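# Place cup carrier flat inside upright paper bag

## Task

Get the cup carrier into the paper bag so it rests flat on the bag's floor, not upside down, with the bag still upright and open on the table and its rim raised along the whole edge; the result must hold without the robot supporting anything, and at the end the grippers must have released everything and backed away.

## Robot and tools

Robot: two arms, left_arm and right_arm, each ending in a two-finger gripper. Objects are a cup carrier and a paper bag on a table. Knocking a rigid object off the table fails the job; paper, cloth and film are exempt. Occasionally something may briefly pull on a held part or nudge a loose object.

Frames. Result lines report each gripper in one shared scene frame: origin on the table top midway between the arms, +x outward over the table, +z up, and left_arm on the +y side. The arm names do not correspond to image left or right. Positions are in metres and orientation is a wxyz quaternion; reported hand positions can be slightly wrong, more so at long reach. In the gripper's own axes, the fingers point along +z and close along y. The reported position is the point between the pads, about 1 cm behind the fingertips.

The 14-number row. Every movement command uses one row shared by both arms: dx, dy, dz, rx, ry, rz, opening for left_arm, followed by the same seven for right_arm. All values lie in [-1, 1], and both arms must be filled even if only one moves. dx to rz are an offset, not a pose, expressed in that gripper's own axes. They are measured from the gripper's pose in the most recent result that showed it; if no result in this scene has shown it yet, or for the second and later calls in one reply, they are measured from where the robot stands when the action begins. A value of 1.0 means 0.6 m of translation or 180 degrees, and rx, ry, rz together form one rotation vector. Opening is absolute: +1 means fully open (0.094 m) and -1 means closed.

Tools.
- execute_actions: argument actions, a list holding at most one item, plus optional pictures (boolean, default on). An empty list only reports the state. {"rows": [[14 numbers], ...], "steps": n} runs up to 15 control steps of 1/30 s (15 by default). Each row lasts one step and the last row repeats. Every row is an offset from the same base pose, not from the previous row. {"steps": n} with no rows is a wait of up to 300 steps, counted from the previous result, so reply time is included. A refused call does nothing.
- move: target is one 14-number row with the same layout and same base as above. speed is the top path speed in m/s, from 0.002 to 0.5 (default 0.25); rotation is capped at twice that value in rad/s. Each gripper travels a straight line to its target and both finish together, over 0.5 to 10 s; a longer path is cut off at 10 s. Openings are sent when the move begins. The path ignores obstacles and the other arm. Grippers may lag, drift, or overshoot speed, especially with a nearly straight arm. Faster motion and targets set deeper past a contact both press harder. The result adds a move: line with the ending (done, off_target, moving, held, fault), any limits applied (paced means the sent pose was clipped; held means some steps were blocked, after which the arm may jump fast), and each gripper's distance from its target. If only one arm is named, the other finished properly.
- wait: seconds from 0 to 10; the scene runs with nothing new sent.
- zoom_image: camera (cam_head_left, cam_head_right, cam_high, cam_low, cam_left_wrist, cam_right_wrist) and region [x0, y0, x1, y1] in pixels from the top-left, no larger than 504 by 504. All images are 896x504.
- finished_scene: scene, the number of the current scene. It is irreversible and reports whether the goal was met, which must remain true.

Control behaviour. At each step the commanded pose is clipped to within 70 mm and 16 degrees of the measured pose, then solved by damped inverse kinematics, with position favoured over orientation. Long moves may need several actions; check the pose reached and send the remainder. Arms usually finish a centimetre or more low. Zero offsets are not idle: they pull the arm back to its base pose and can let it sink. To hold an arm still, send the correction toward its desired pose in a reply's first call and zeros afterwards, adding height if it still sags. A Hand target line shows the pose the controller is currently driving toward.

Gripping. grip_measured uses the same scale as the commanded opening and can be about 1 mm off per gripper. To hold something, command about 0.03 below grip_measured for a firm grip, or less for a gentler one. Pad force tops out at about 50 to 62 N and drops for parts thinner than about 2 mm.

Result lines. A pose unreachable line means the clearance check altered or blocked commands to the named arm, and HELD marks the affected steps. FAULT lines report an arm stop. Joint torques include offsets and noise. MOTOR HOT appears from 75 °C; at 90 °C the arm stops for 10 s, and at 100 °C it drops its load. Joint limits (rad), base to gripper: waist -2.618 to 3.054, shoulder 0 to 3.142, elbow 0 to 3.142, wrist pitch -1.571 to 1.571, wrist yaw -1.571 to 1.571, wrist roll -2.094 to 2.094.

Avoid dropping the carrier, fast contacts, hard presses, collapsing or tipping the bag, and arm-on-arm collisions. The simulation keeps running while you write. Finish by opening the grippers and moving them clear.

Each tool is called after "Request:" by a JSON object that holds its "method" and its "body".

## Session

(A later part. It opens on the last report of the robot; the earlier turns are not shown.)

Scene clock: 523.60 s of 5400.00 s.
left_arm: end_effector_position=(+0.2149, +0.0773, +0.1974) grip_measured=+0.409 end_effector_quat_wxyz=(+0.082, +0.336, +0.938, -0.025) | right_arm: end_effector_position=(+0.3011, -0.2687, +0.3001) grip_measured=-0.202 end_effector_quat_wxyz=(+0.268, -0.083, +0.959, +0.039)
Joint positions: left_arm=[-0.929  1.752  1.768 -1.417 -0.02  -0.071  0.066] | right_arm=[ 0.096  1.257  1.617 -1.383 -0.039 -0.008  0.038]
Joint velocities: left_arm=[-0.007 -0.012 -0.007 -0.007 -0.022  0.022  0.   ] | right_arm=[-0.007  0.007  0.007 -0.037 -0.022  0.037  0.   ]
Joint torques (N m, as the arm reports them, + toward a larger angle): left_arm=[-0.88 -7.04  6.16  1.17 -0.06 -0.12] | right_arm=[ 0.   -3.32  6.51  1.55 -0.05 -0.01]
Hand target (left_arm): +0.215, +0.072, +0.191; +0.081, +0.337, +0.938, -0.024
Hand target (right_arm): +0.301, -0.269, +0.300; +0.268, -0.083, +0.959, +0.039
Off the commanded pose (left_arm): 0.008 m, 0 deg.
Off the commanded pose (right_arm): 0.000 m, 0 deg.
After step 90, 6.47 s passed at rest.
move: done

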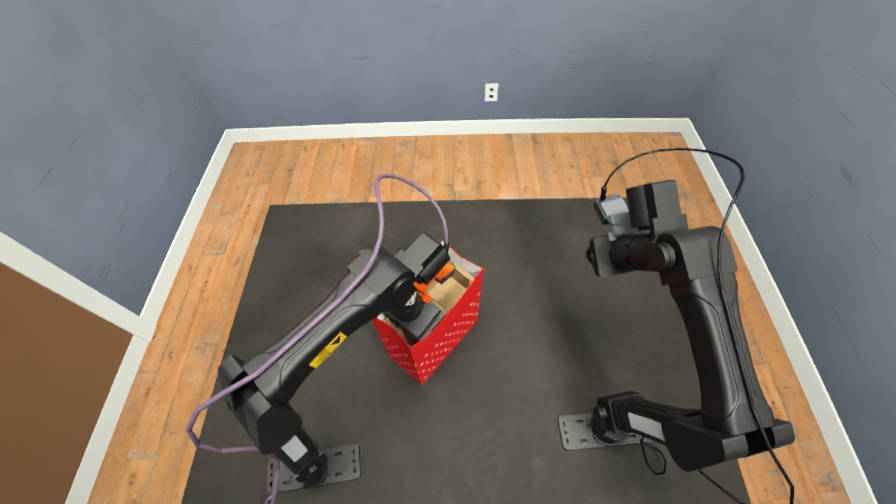

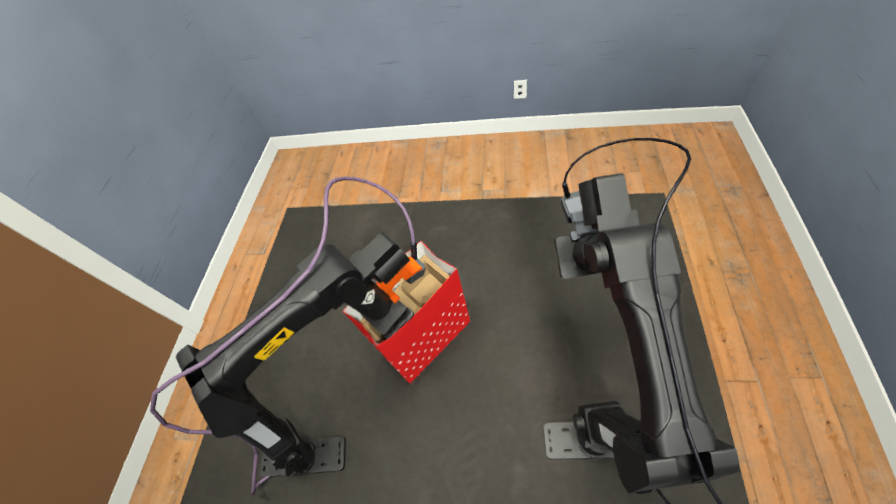

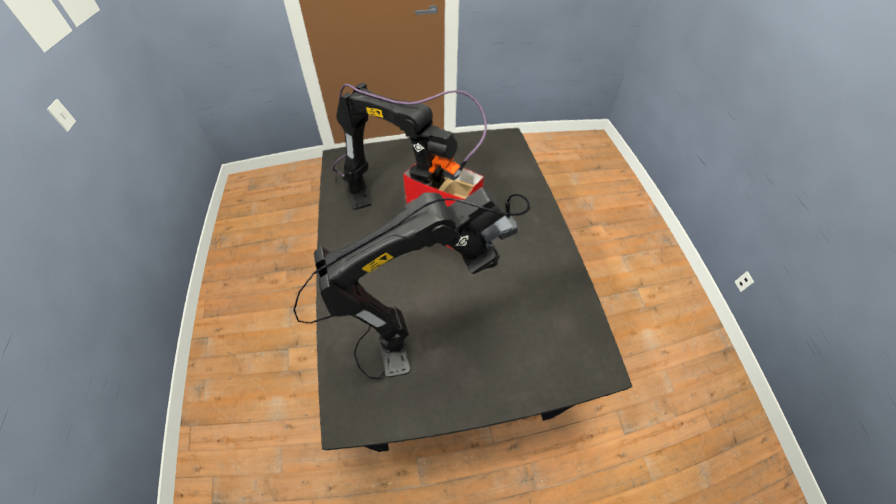

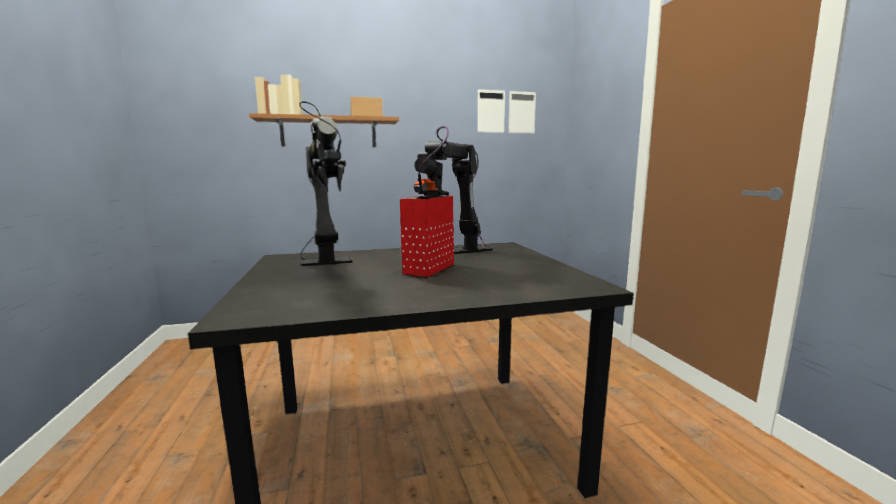

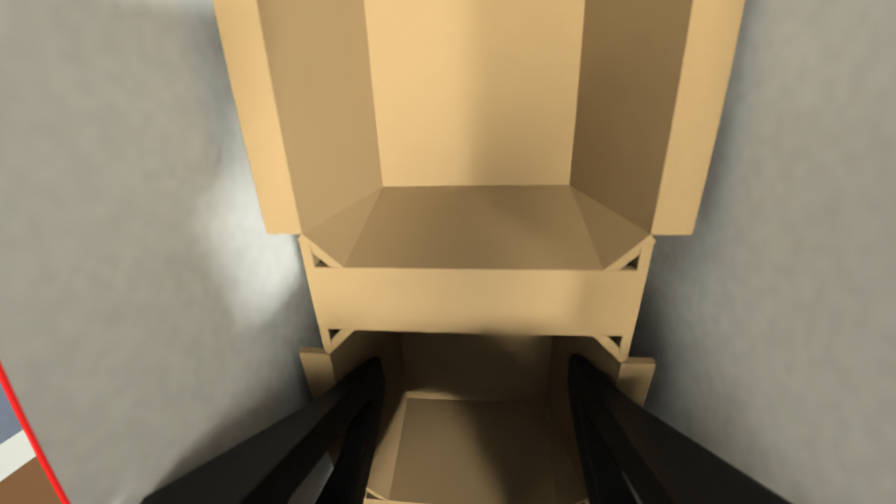

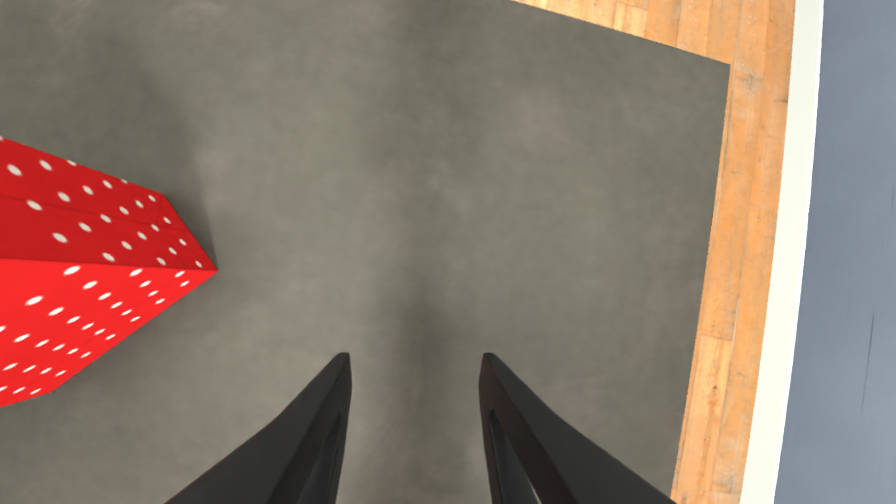

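Request:
{"method": "move", "body": {"target": [0.0125,0.014,0.066,0,0.012,-0.004,0.44, 0,0,0,0,0,0,-0.2], "speed": 0.02}}

Request:
{"method": "zoom_image", "body": {"camera": "cam_head_left", "region": [360, 220, 500, 355]}}

Request:
{"method": "zoom_image", "body": {"camera": "cam_low", "region": [390, 130, 490, 220]}}

Request:
{"method": "zoom_image", "body": {"camera": "cam_high", "region": [380, 110, 500, 210]}}

Scene clock: 539.93 s of 5400.00 s.
left_arm: end_effector_position=(+0.2160, +0.0842, +0.1605) grip_measured=+0.409 end_effector_quat_wxyz=(+0.062, +0.331, +0.941, -0.016) | right_arm: end_effector_position=(+0.3011, -0.2687, +0.3001) grip_measured=-0.202 end_effector_quat_wxyz=(+0.268, -0.083, +0.959, +0.039)
Joint positions: left_arm=[-0.912  1.752  1.625 -1.316 -0.019 -0.064  0.066] | right_arm=[ 0.096  1.257  1.617 -1.383 -0.039 -0.008  0.038]
Joint velocities: left_arm=[ 0.007 -0.012  0.007 -0.051 -0.037 -0.037  0.   ] | right_arm=[-0.007 -0.007 -0.012 -0.095  0.022 -0.007 -0.001]
Joint torques (N m, as the arm reports them, + toward a larger angle): left_arm=[ 0.84 -7.86  6.31  1.06  0.05  0.07] | right_arm=[-0.02 -3.3   6.45  1.55 -0.04 -0.01]
Hand target (left_arm): +0.220, +0.085, +0.157; +0.064, +0.330, +0.942, -0.019
Hand target (right_arm): +0.301, -0.269, +0.300; +0.268, -0.083, +0.959, +0.039
Off the commanded pose (left_arm): 0.005 m, 0 deg.
Off the commanded pose (right_arm): 0.000 m, 0 deg.
After step 90, 11.03 s passed at rest.
move: done

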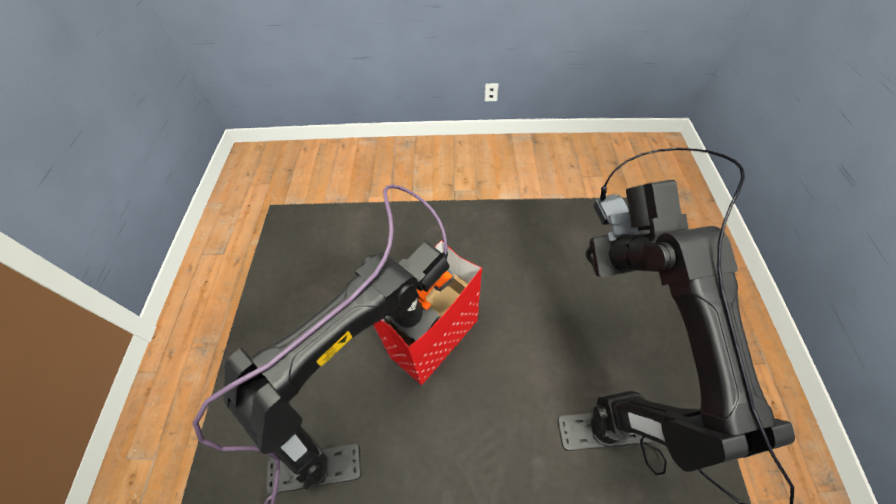

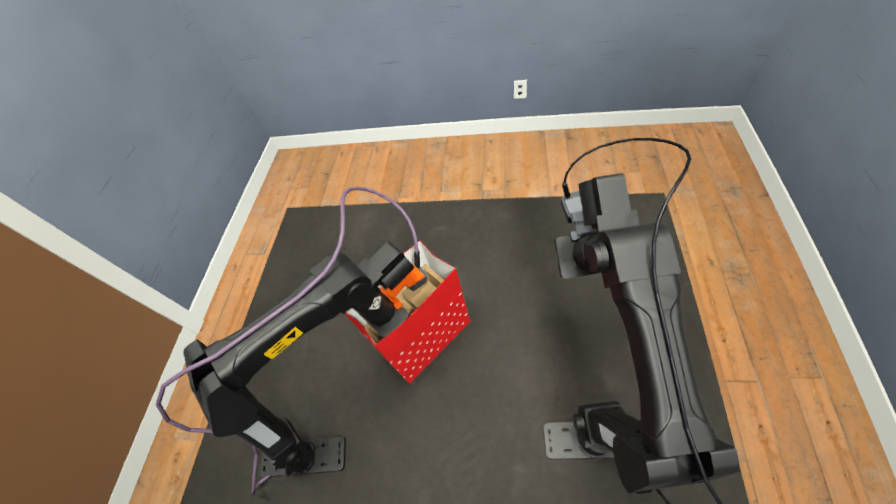

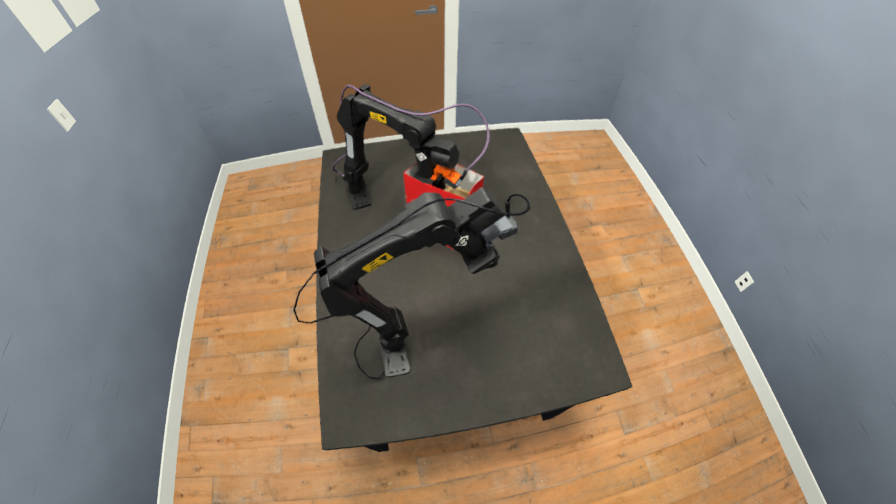

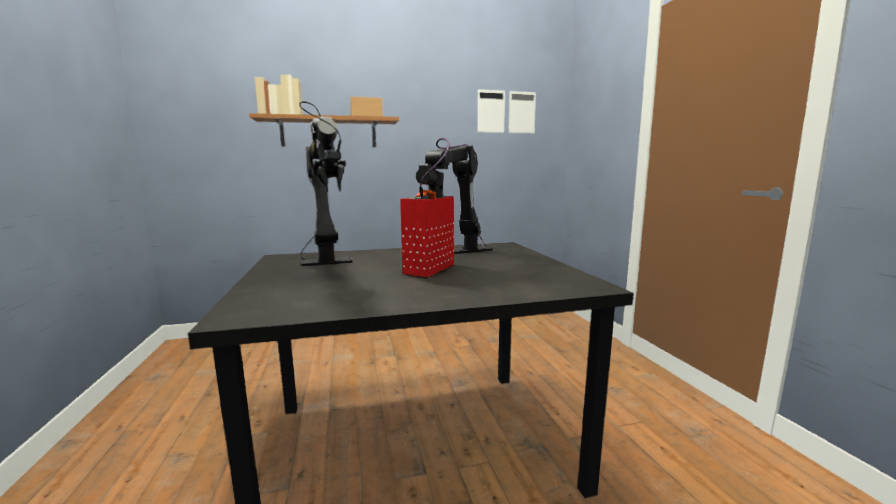

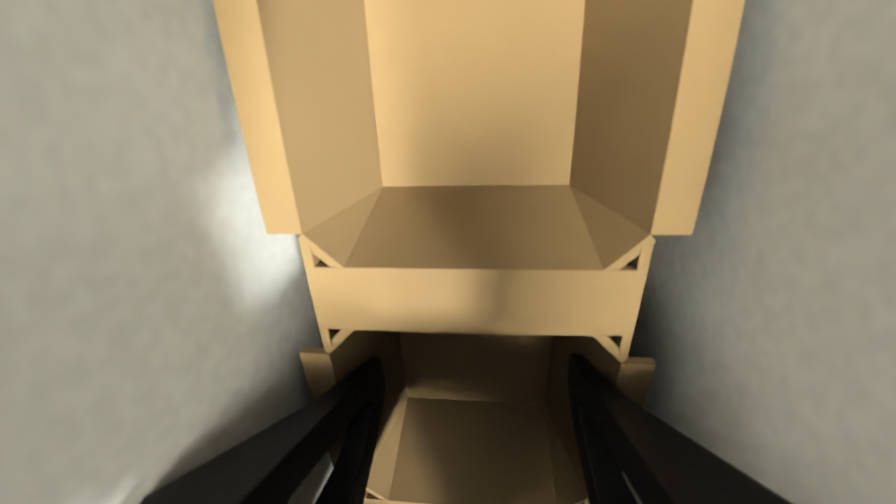

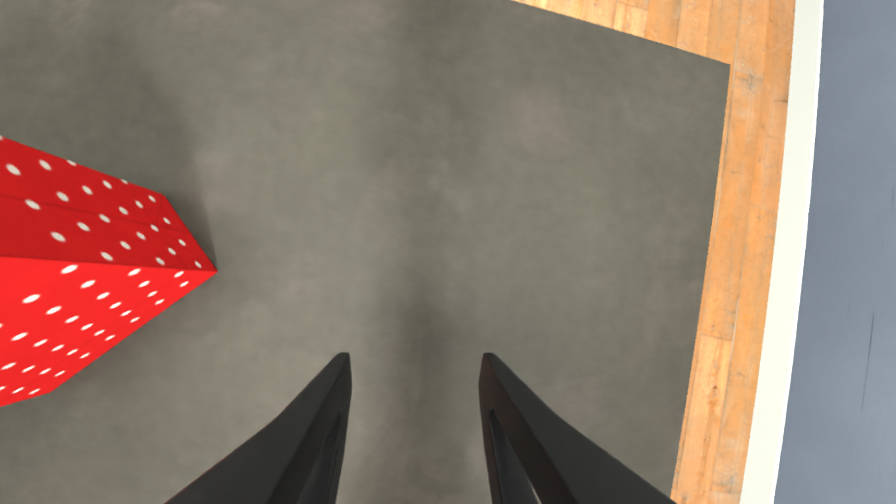

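Region (360, 220, 500, 355) of cam_head_left's 896x504 image, scaled by 3.600, with more detail than that image has; it fills the top 486 rows of this view, and the rest is white.

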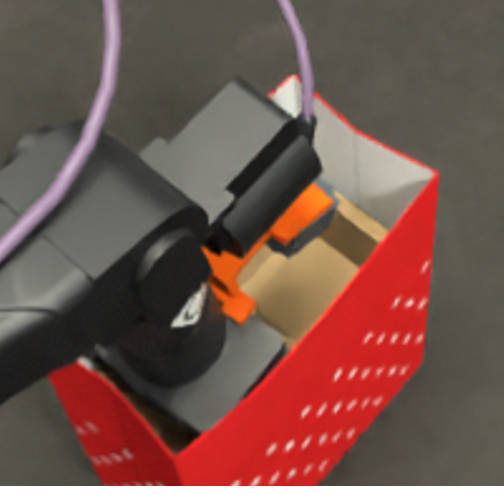

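Region (390, 130, 490, 220) of cam_low's 896x504 image, scaled by 5.040, with more detail than that image has; it fills the top 454 rows of this view, and the rest is white.

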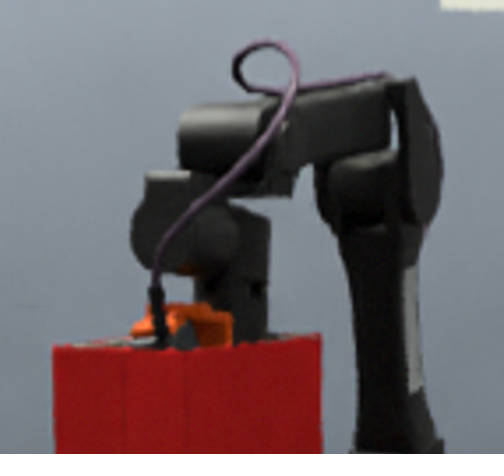

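Region (380, 110, 500, 210) of cam_high's 896x504 image, scaled by 4.200, with more detail than that image has.

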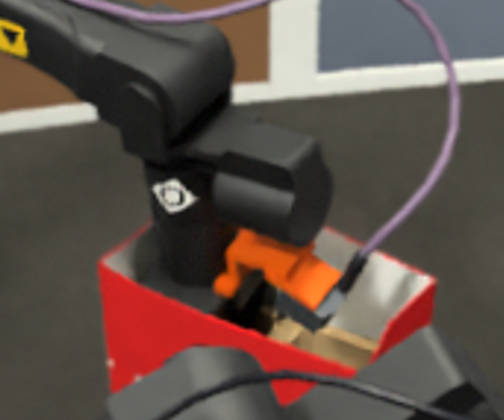

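Request:
{"method": "move", "body": {"target": [0.008,0.0,0.1166,0,0.02,0,0.44, 0,0,0,0,0,0,-0.2], "speed": 0.035}}

Request:
{"method": "zoom_image", "body": {"camera": "cam_head_left", "region": [350, 220, 500, 390]}}

Request:
{"method": "zoom_image", "body": {"camera": "cam_low", "region": [390, 130, 490, 220]}}

Request:
{"method": "zoom_image", "body": {"camera": "cam_high", "region": [380, 110, 500, 210]}}

Scene clock: 559.93 s of 5400.00 s.
left_arm: end_effector_position=(+0.2173, +0.0830, +0.0940) grip_measured=+0.409 end_effector_quat_wxyz=(+0.031, +0.332, +0.943, -0.003) | right_arm: end_effector_position=(+0.3011, -0.2687, +0.3001) grip_measured=-0.202 end_effector_quat_wxyz=(+0.268, -0.083, +0.959, +0.039)
Joint positions: left_arm=[-0.912  1.825  1.457 -1.142 -0.019 -0.064  0.066] | right_arm=[ 0.096  1.257  1.617 -1.383 -0.039 -0.008  0.038]
Joint velocities: left_arm=[ 0.007  0.007  0.002  0.051 -0.022  0.007 -0.001] | right_arm=[ 0.002  0.002  0.007 -0.081  0.007 -0.007  0.001]
Joint torques (N m, as the arm reports them, + toward a larger angle): left_arm=[ 0.49 -8.36  6.27  0.9   0.04  0.02] | right_arm=[-0.02 -3.28  6.41  1.54 -0.03 -0.02]
Hand target (left_arm): +0.219, +0.083, +0.090; +0.033, +0.331, +0.943, -0.006
Hand target (right_arm): +0.301, -0.269, +0.300; +0.268, -0.083, +0.959, +0.039
Off the commanded pose (left_arm): 0.004 m, 0 deg.
Off the commanded pose (right_arm): 0.000 m, 0 deg.
After step 90, 14.70 s passed at rest.
move: done

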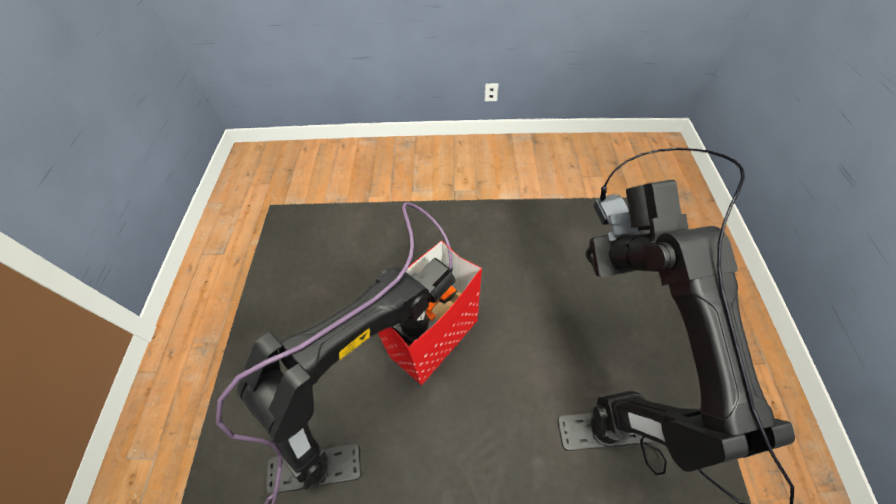

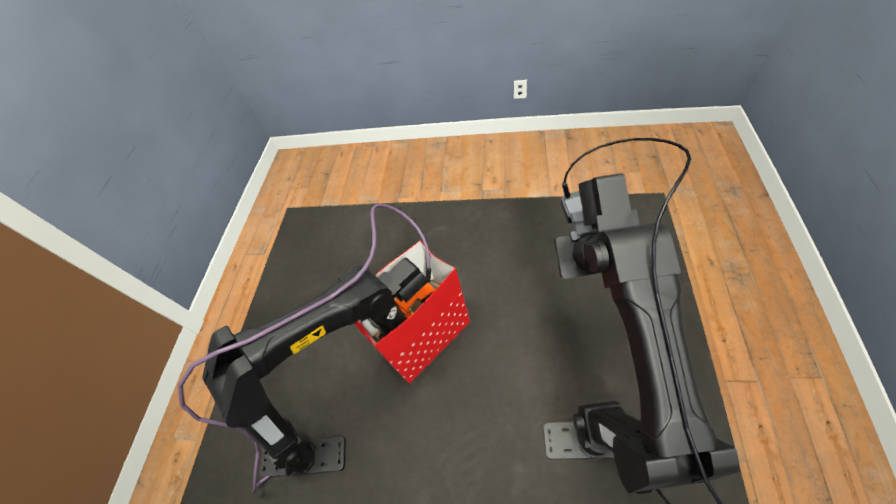

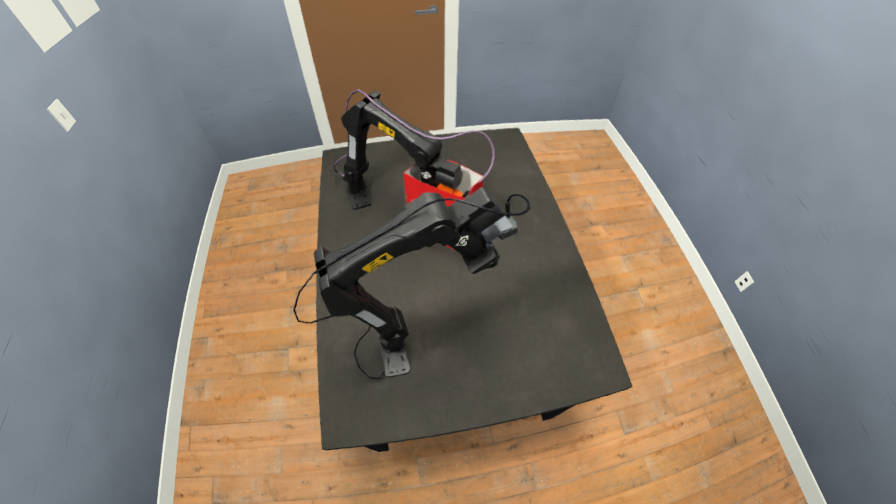

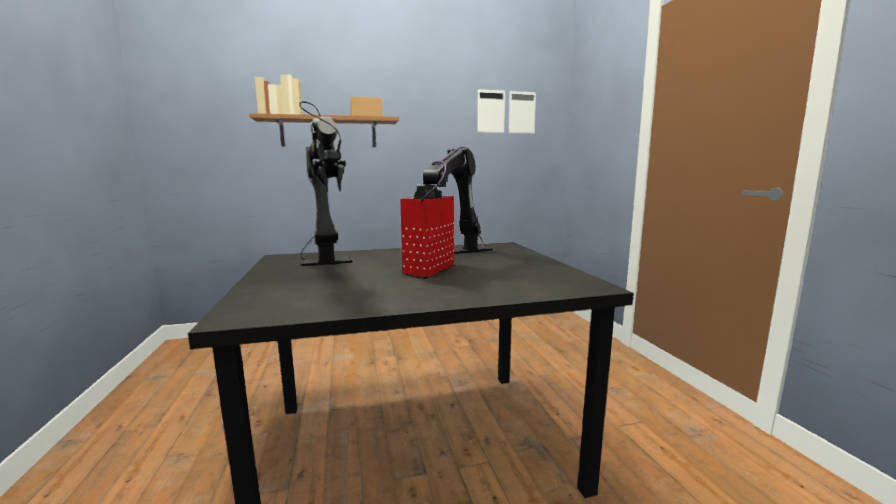

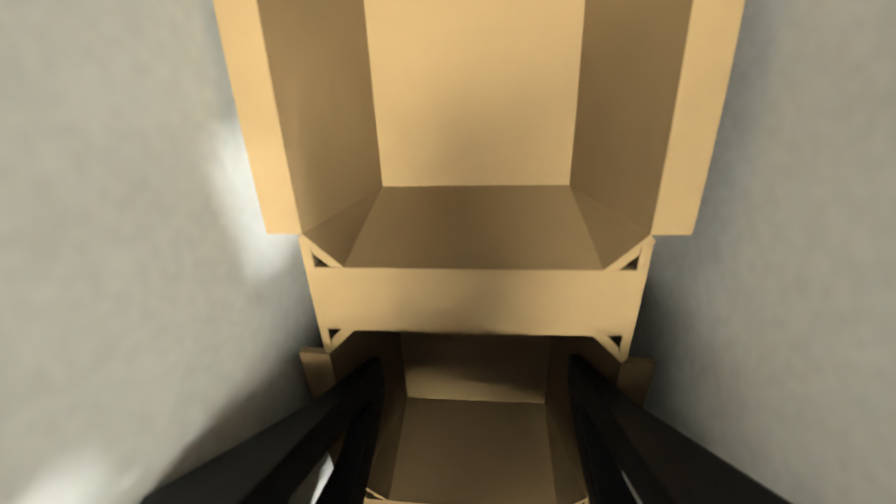

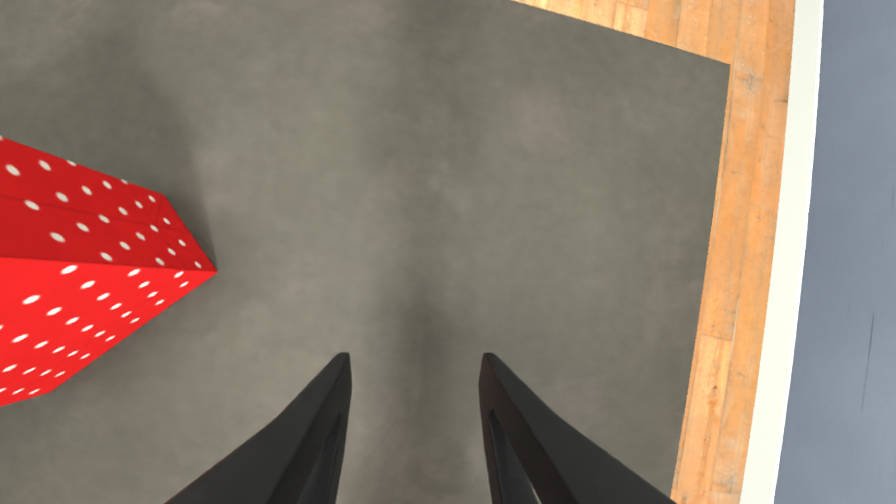

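Region (350, 220, 500, 390) of cam_head_left's 896x504 image, scaled by 2.965, with more detail than that image has; it fills the left 445 columns of this view, and the rest is white.

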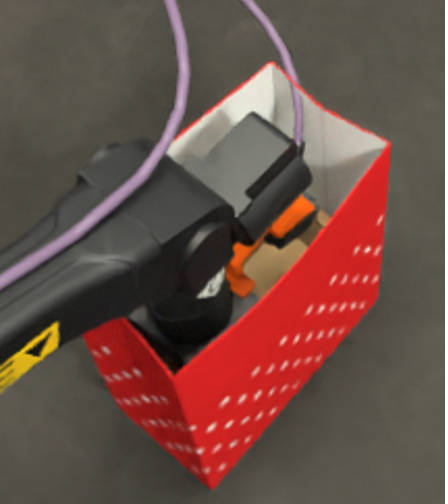

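Region (390, 130, 490, 220) of cam_low's 896x504 image, scaled by 5.040, with more detail than that image has; it fills the top 454 rows of this view, and the rest is white.

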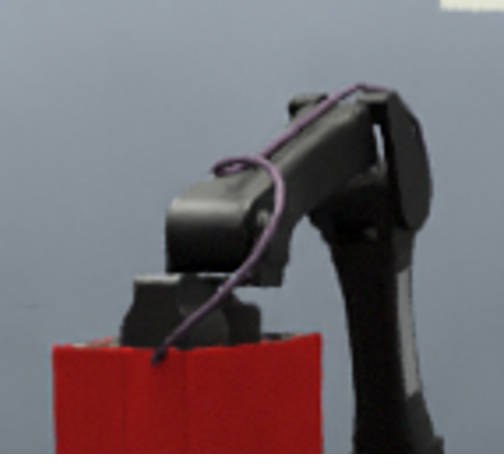

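Region (380, 110, 500, 210) of cam_high's 896x504 image, scaled by 4.200, with more detail than that image has.

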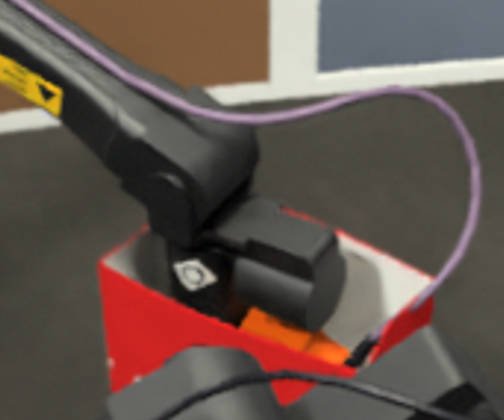

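Request:
{"method": "move", "body": {"target": [0.001,0.0,0.063,0,0.004,0,0.44, 0,0,0,0,0,0,-0.2], "speed": 0.03}}

Request:
{"method": "zoom_image", "body": {"camera": "cam_head_left", "region": [355, 250, 465, 355]}}

Request:
{"method": "zoom_image", "body": {"camera": "cam_low", "region": [400, 150, 480, 220]}}

Request:
{"method": "zoom_image", "body": {"camera": "cam_high", "region": [385, 130, 485, 210]}}

Scene clock: 568.07 s of 5400.00 s.
left_arm: end_effector_position=(+0.2176, +0.0828, +0.0601) grip_measured=+0.409 end_effector_quat_wxyz=(+0.024, +0.332, +0.943, +0.000) | right_arm: end_effector_position=(+0.3011, -0.2687, +0.3001) grip_measured=-0.202 end_effector_quat_wxyz=(+0.268, -0.083, +0.959, +0.039)
Joint positions: left_arm=[-0.912  1.866  1.374 -1.034 -0.019 -0.064  0.066] | right_arm=[ 0.096  1.257  1.617 -1.383 -0.039 -0.008  0.038]
Joint velocities: left_arm=[ 0.017 -0.017 -0.012 -0.051 -0.022 -0.022 -0.   ] | right_arm=[-0.007 -0.007 -0.022 -0.081 -0.051  0.11   0.   ]
Joint torques (N m, as the arm reports them, + toward a larger angle): left_arm=[ 0.23 -8.55  6.11  0.86 -0.01  0.  ] | right_arm=[ 0.05 -3.26  6.44  1.53 -0.04 -0.02]
Hand target (left_arm): +0.219, +0.083, +0.056; +0.025, +0.332, +0.943, -0.001
Hand target (right_arm): +0.301, -0.269, +0.300; +0.268, -0.083, +0.959, +0.039
Off the commanded pose (left_arm): 0.004 m, 0 deg.
Off the commanded pose (right_arm): 0.000 m, 0 deg.
After step 90, 3.57 s passed at rest.
move: done

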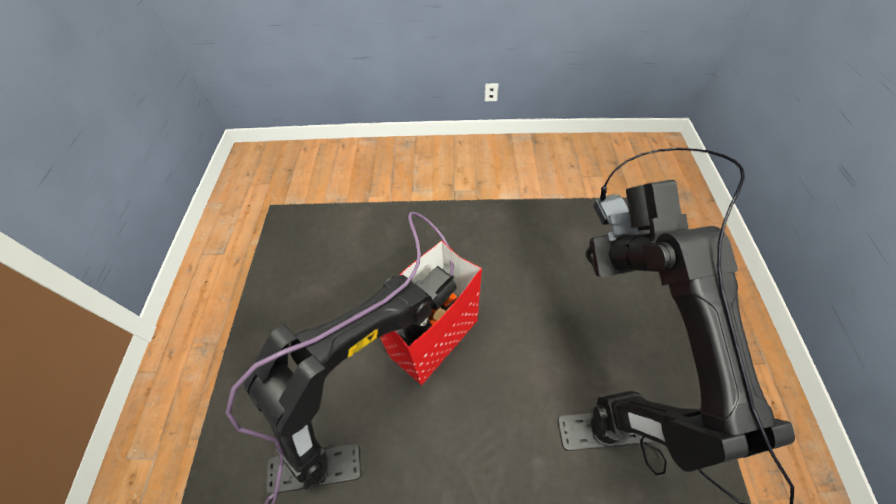

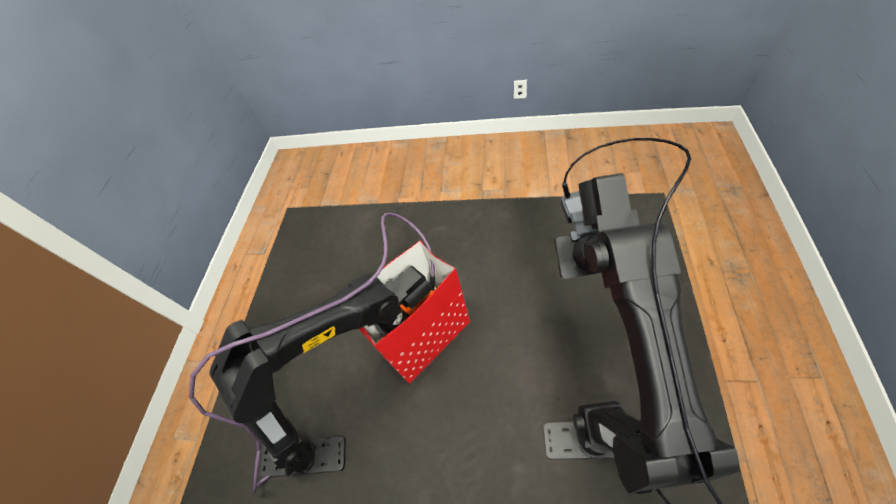

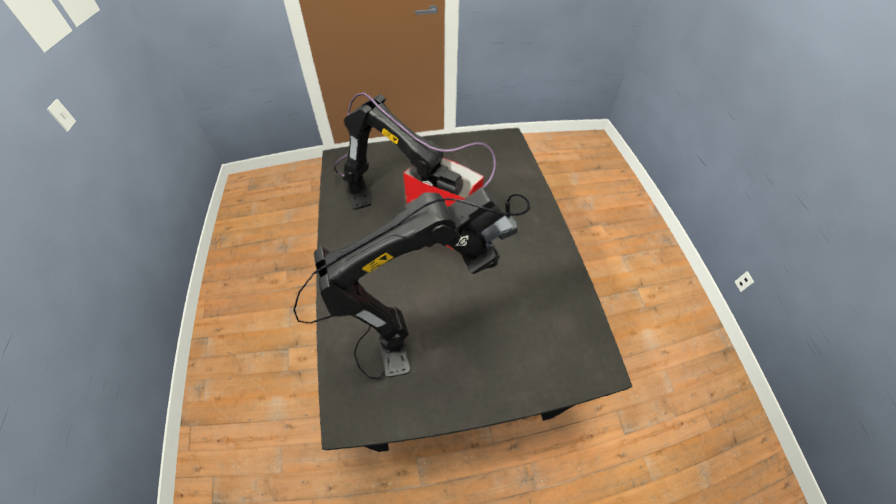

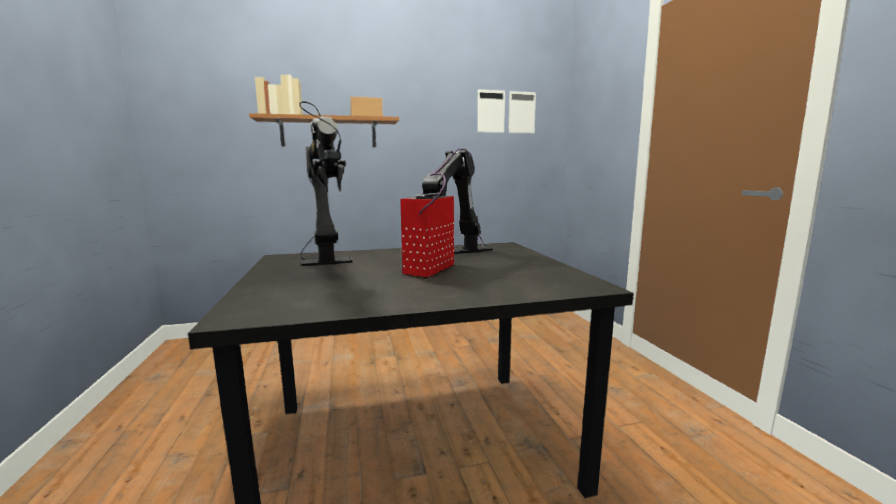

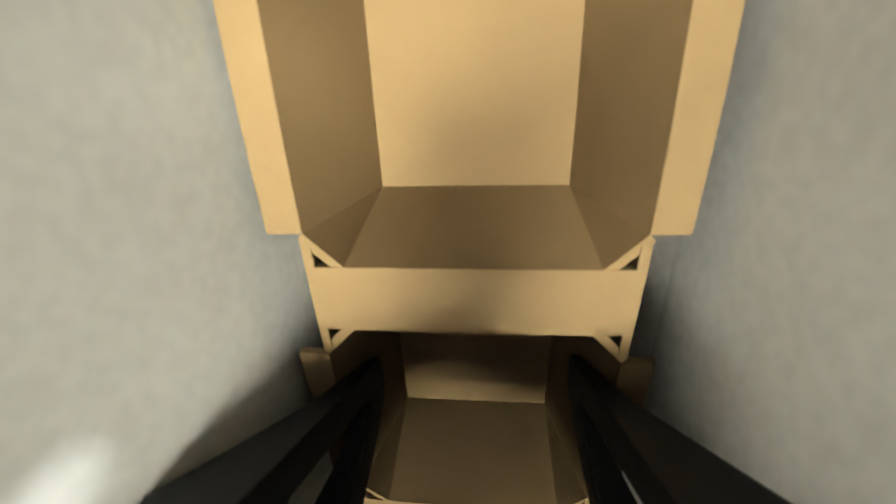

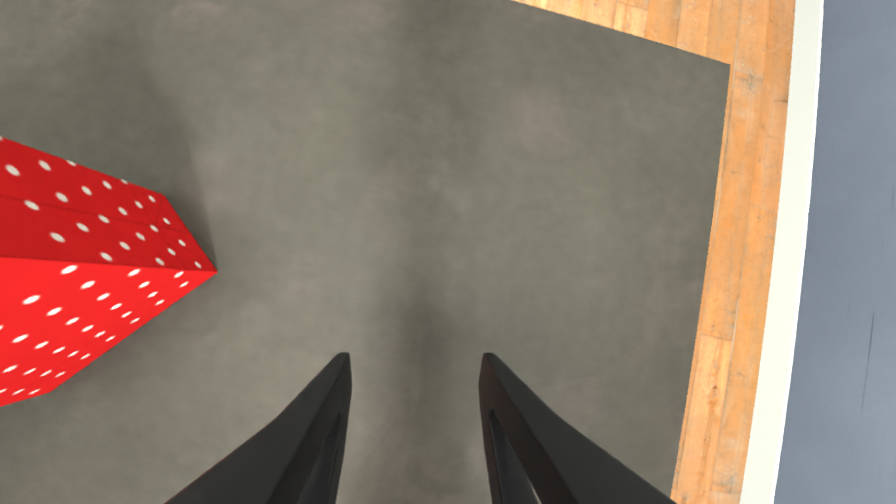

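Region (355, 250, 465, 355) of cam_head_left's 896x504 image, scaled by 4.582, with more detail than that image has; it fills the top 481 rows of this view, and the rest is white.

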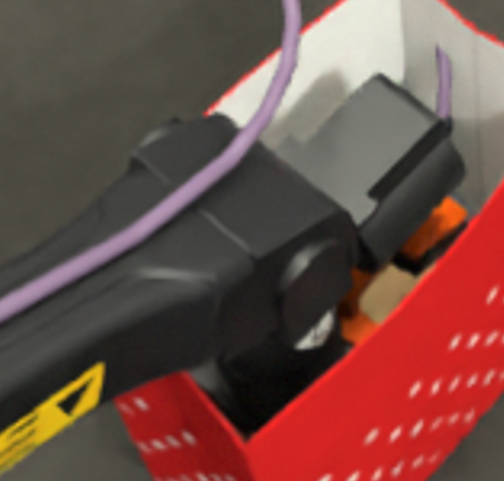

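Region (400, 150, 480, 220) of cam_low's 896x504 image, scaled by 6.300, with more detail than that image has; it fills the top 441 rows of this view, and the rest is white.

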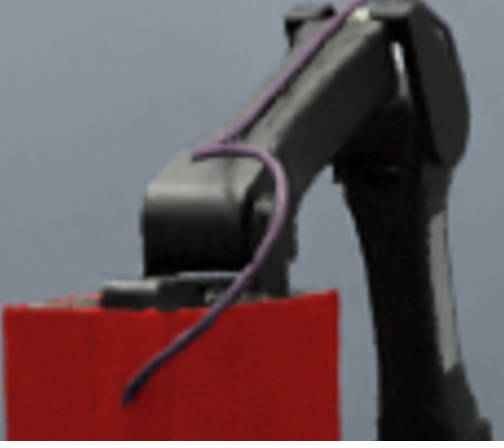

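Region (385, 130, 485, 210) of cam_high's 896x504 image, scaled by 5.040, with more detail than that image has; it fills the top 403 rows of this view, and the rest is white.

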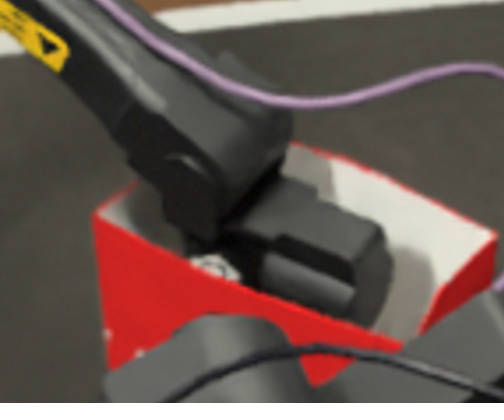

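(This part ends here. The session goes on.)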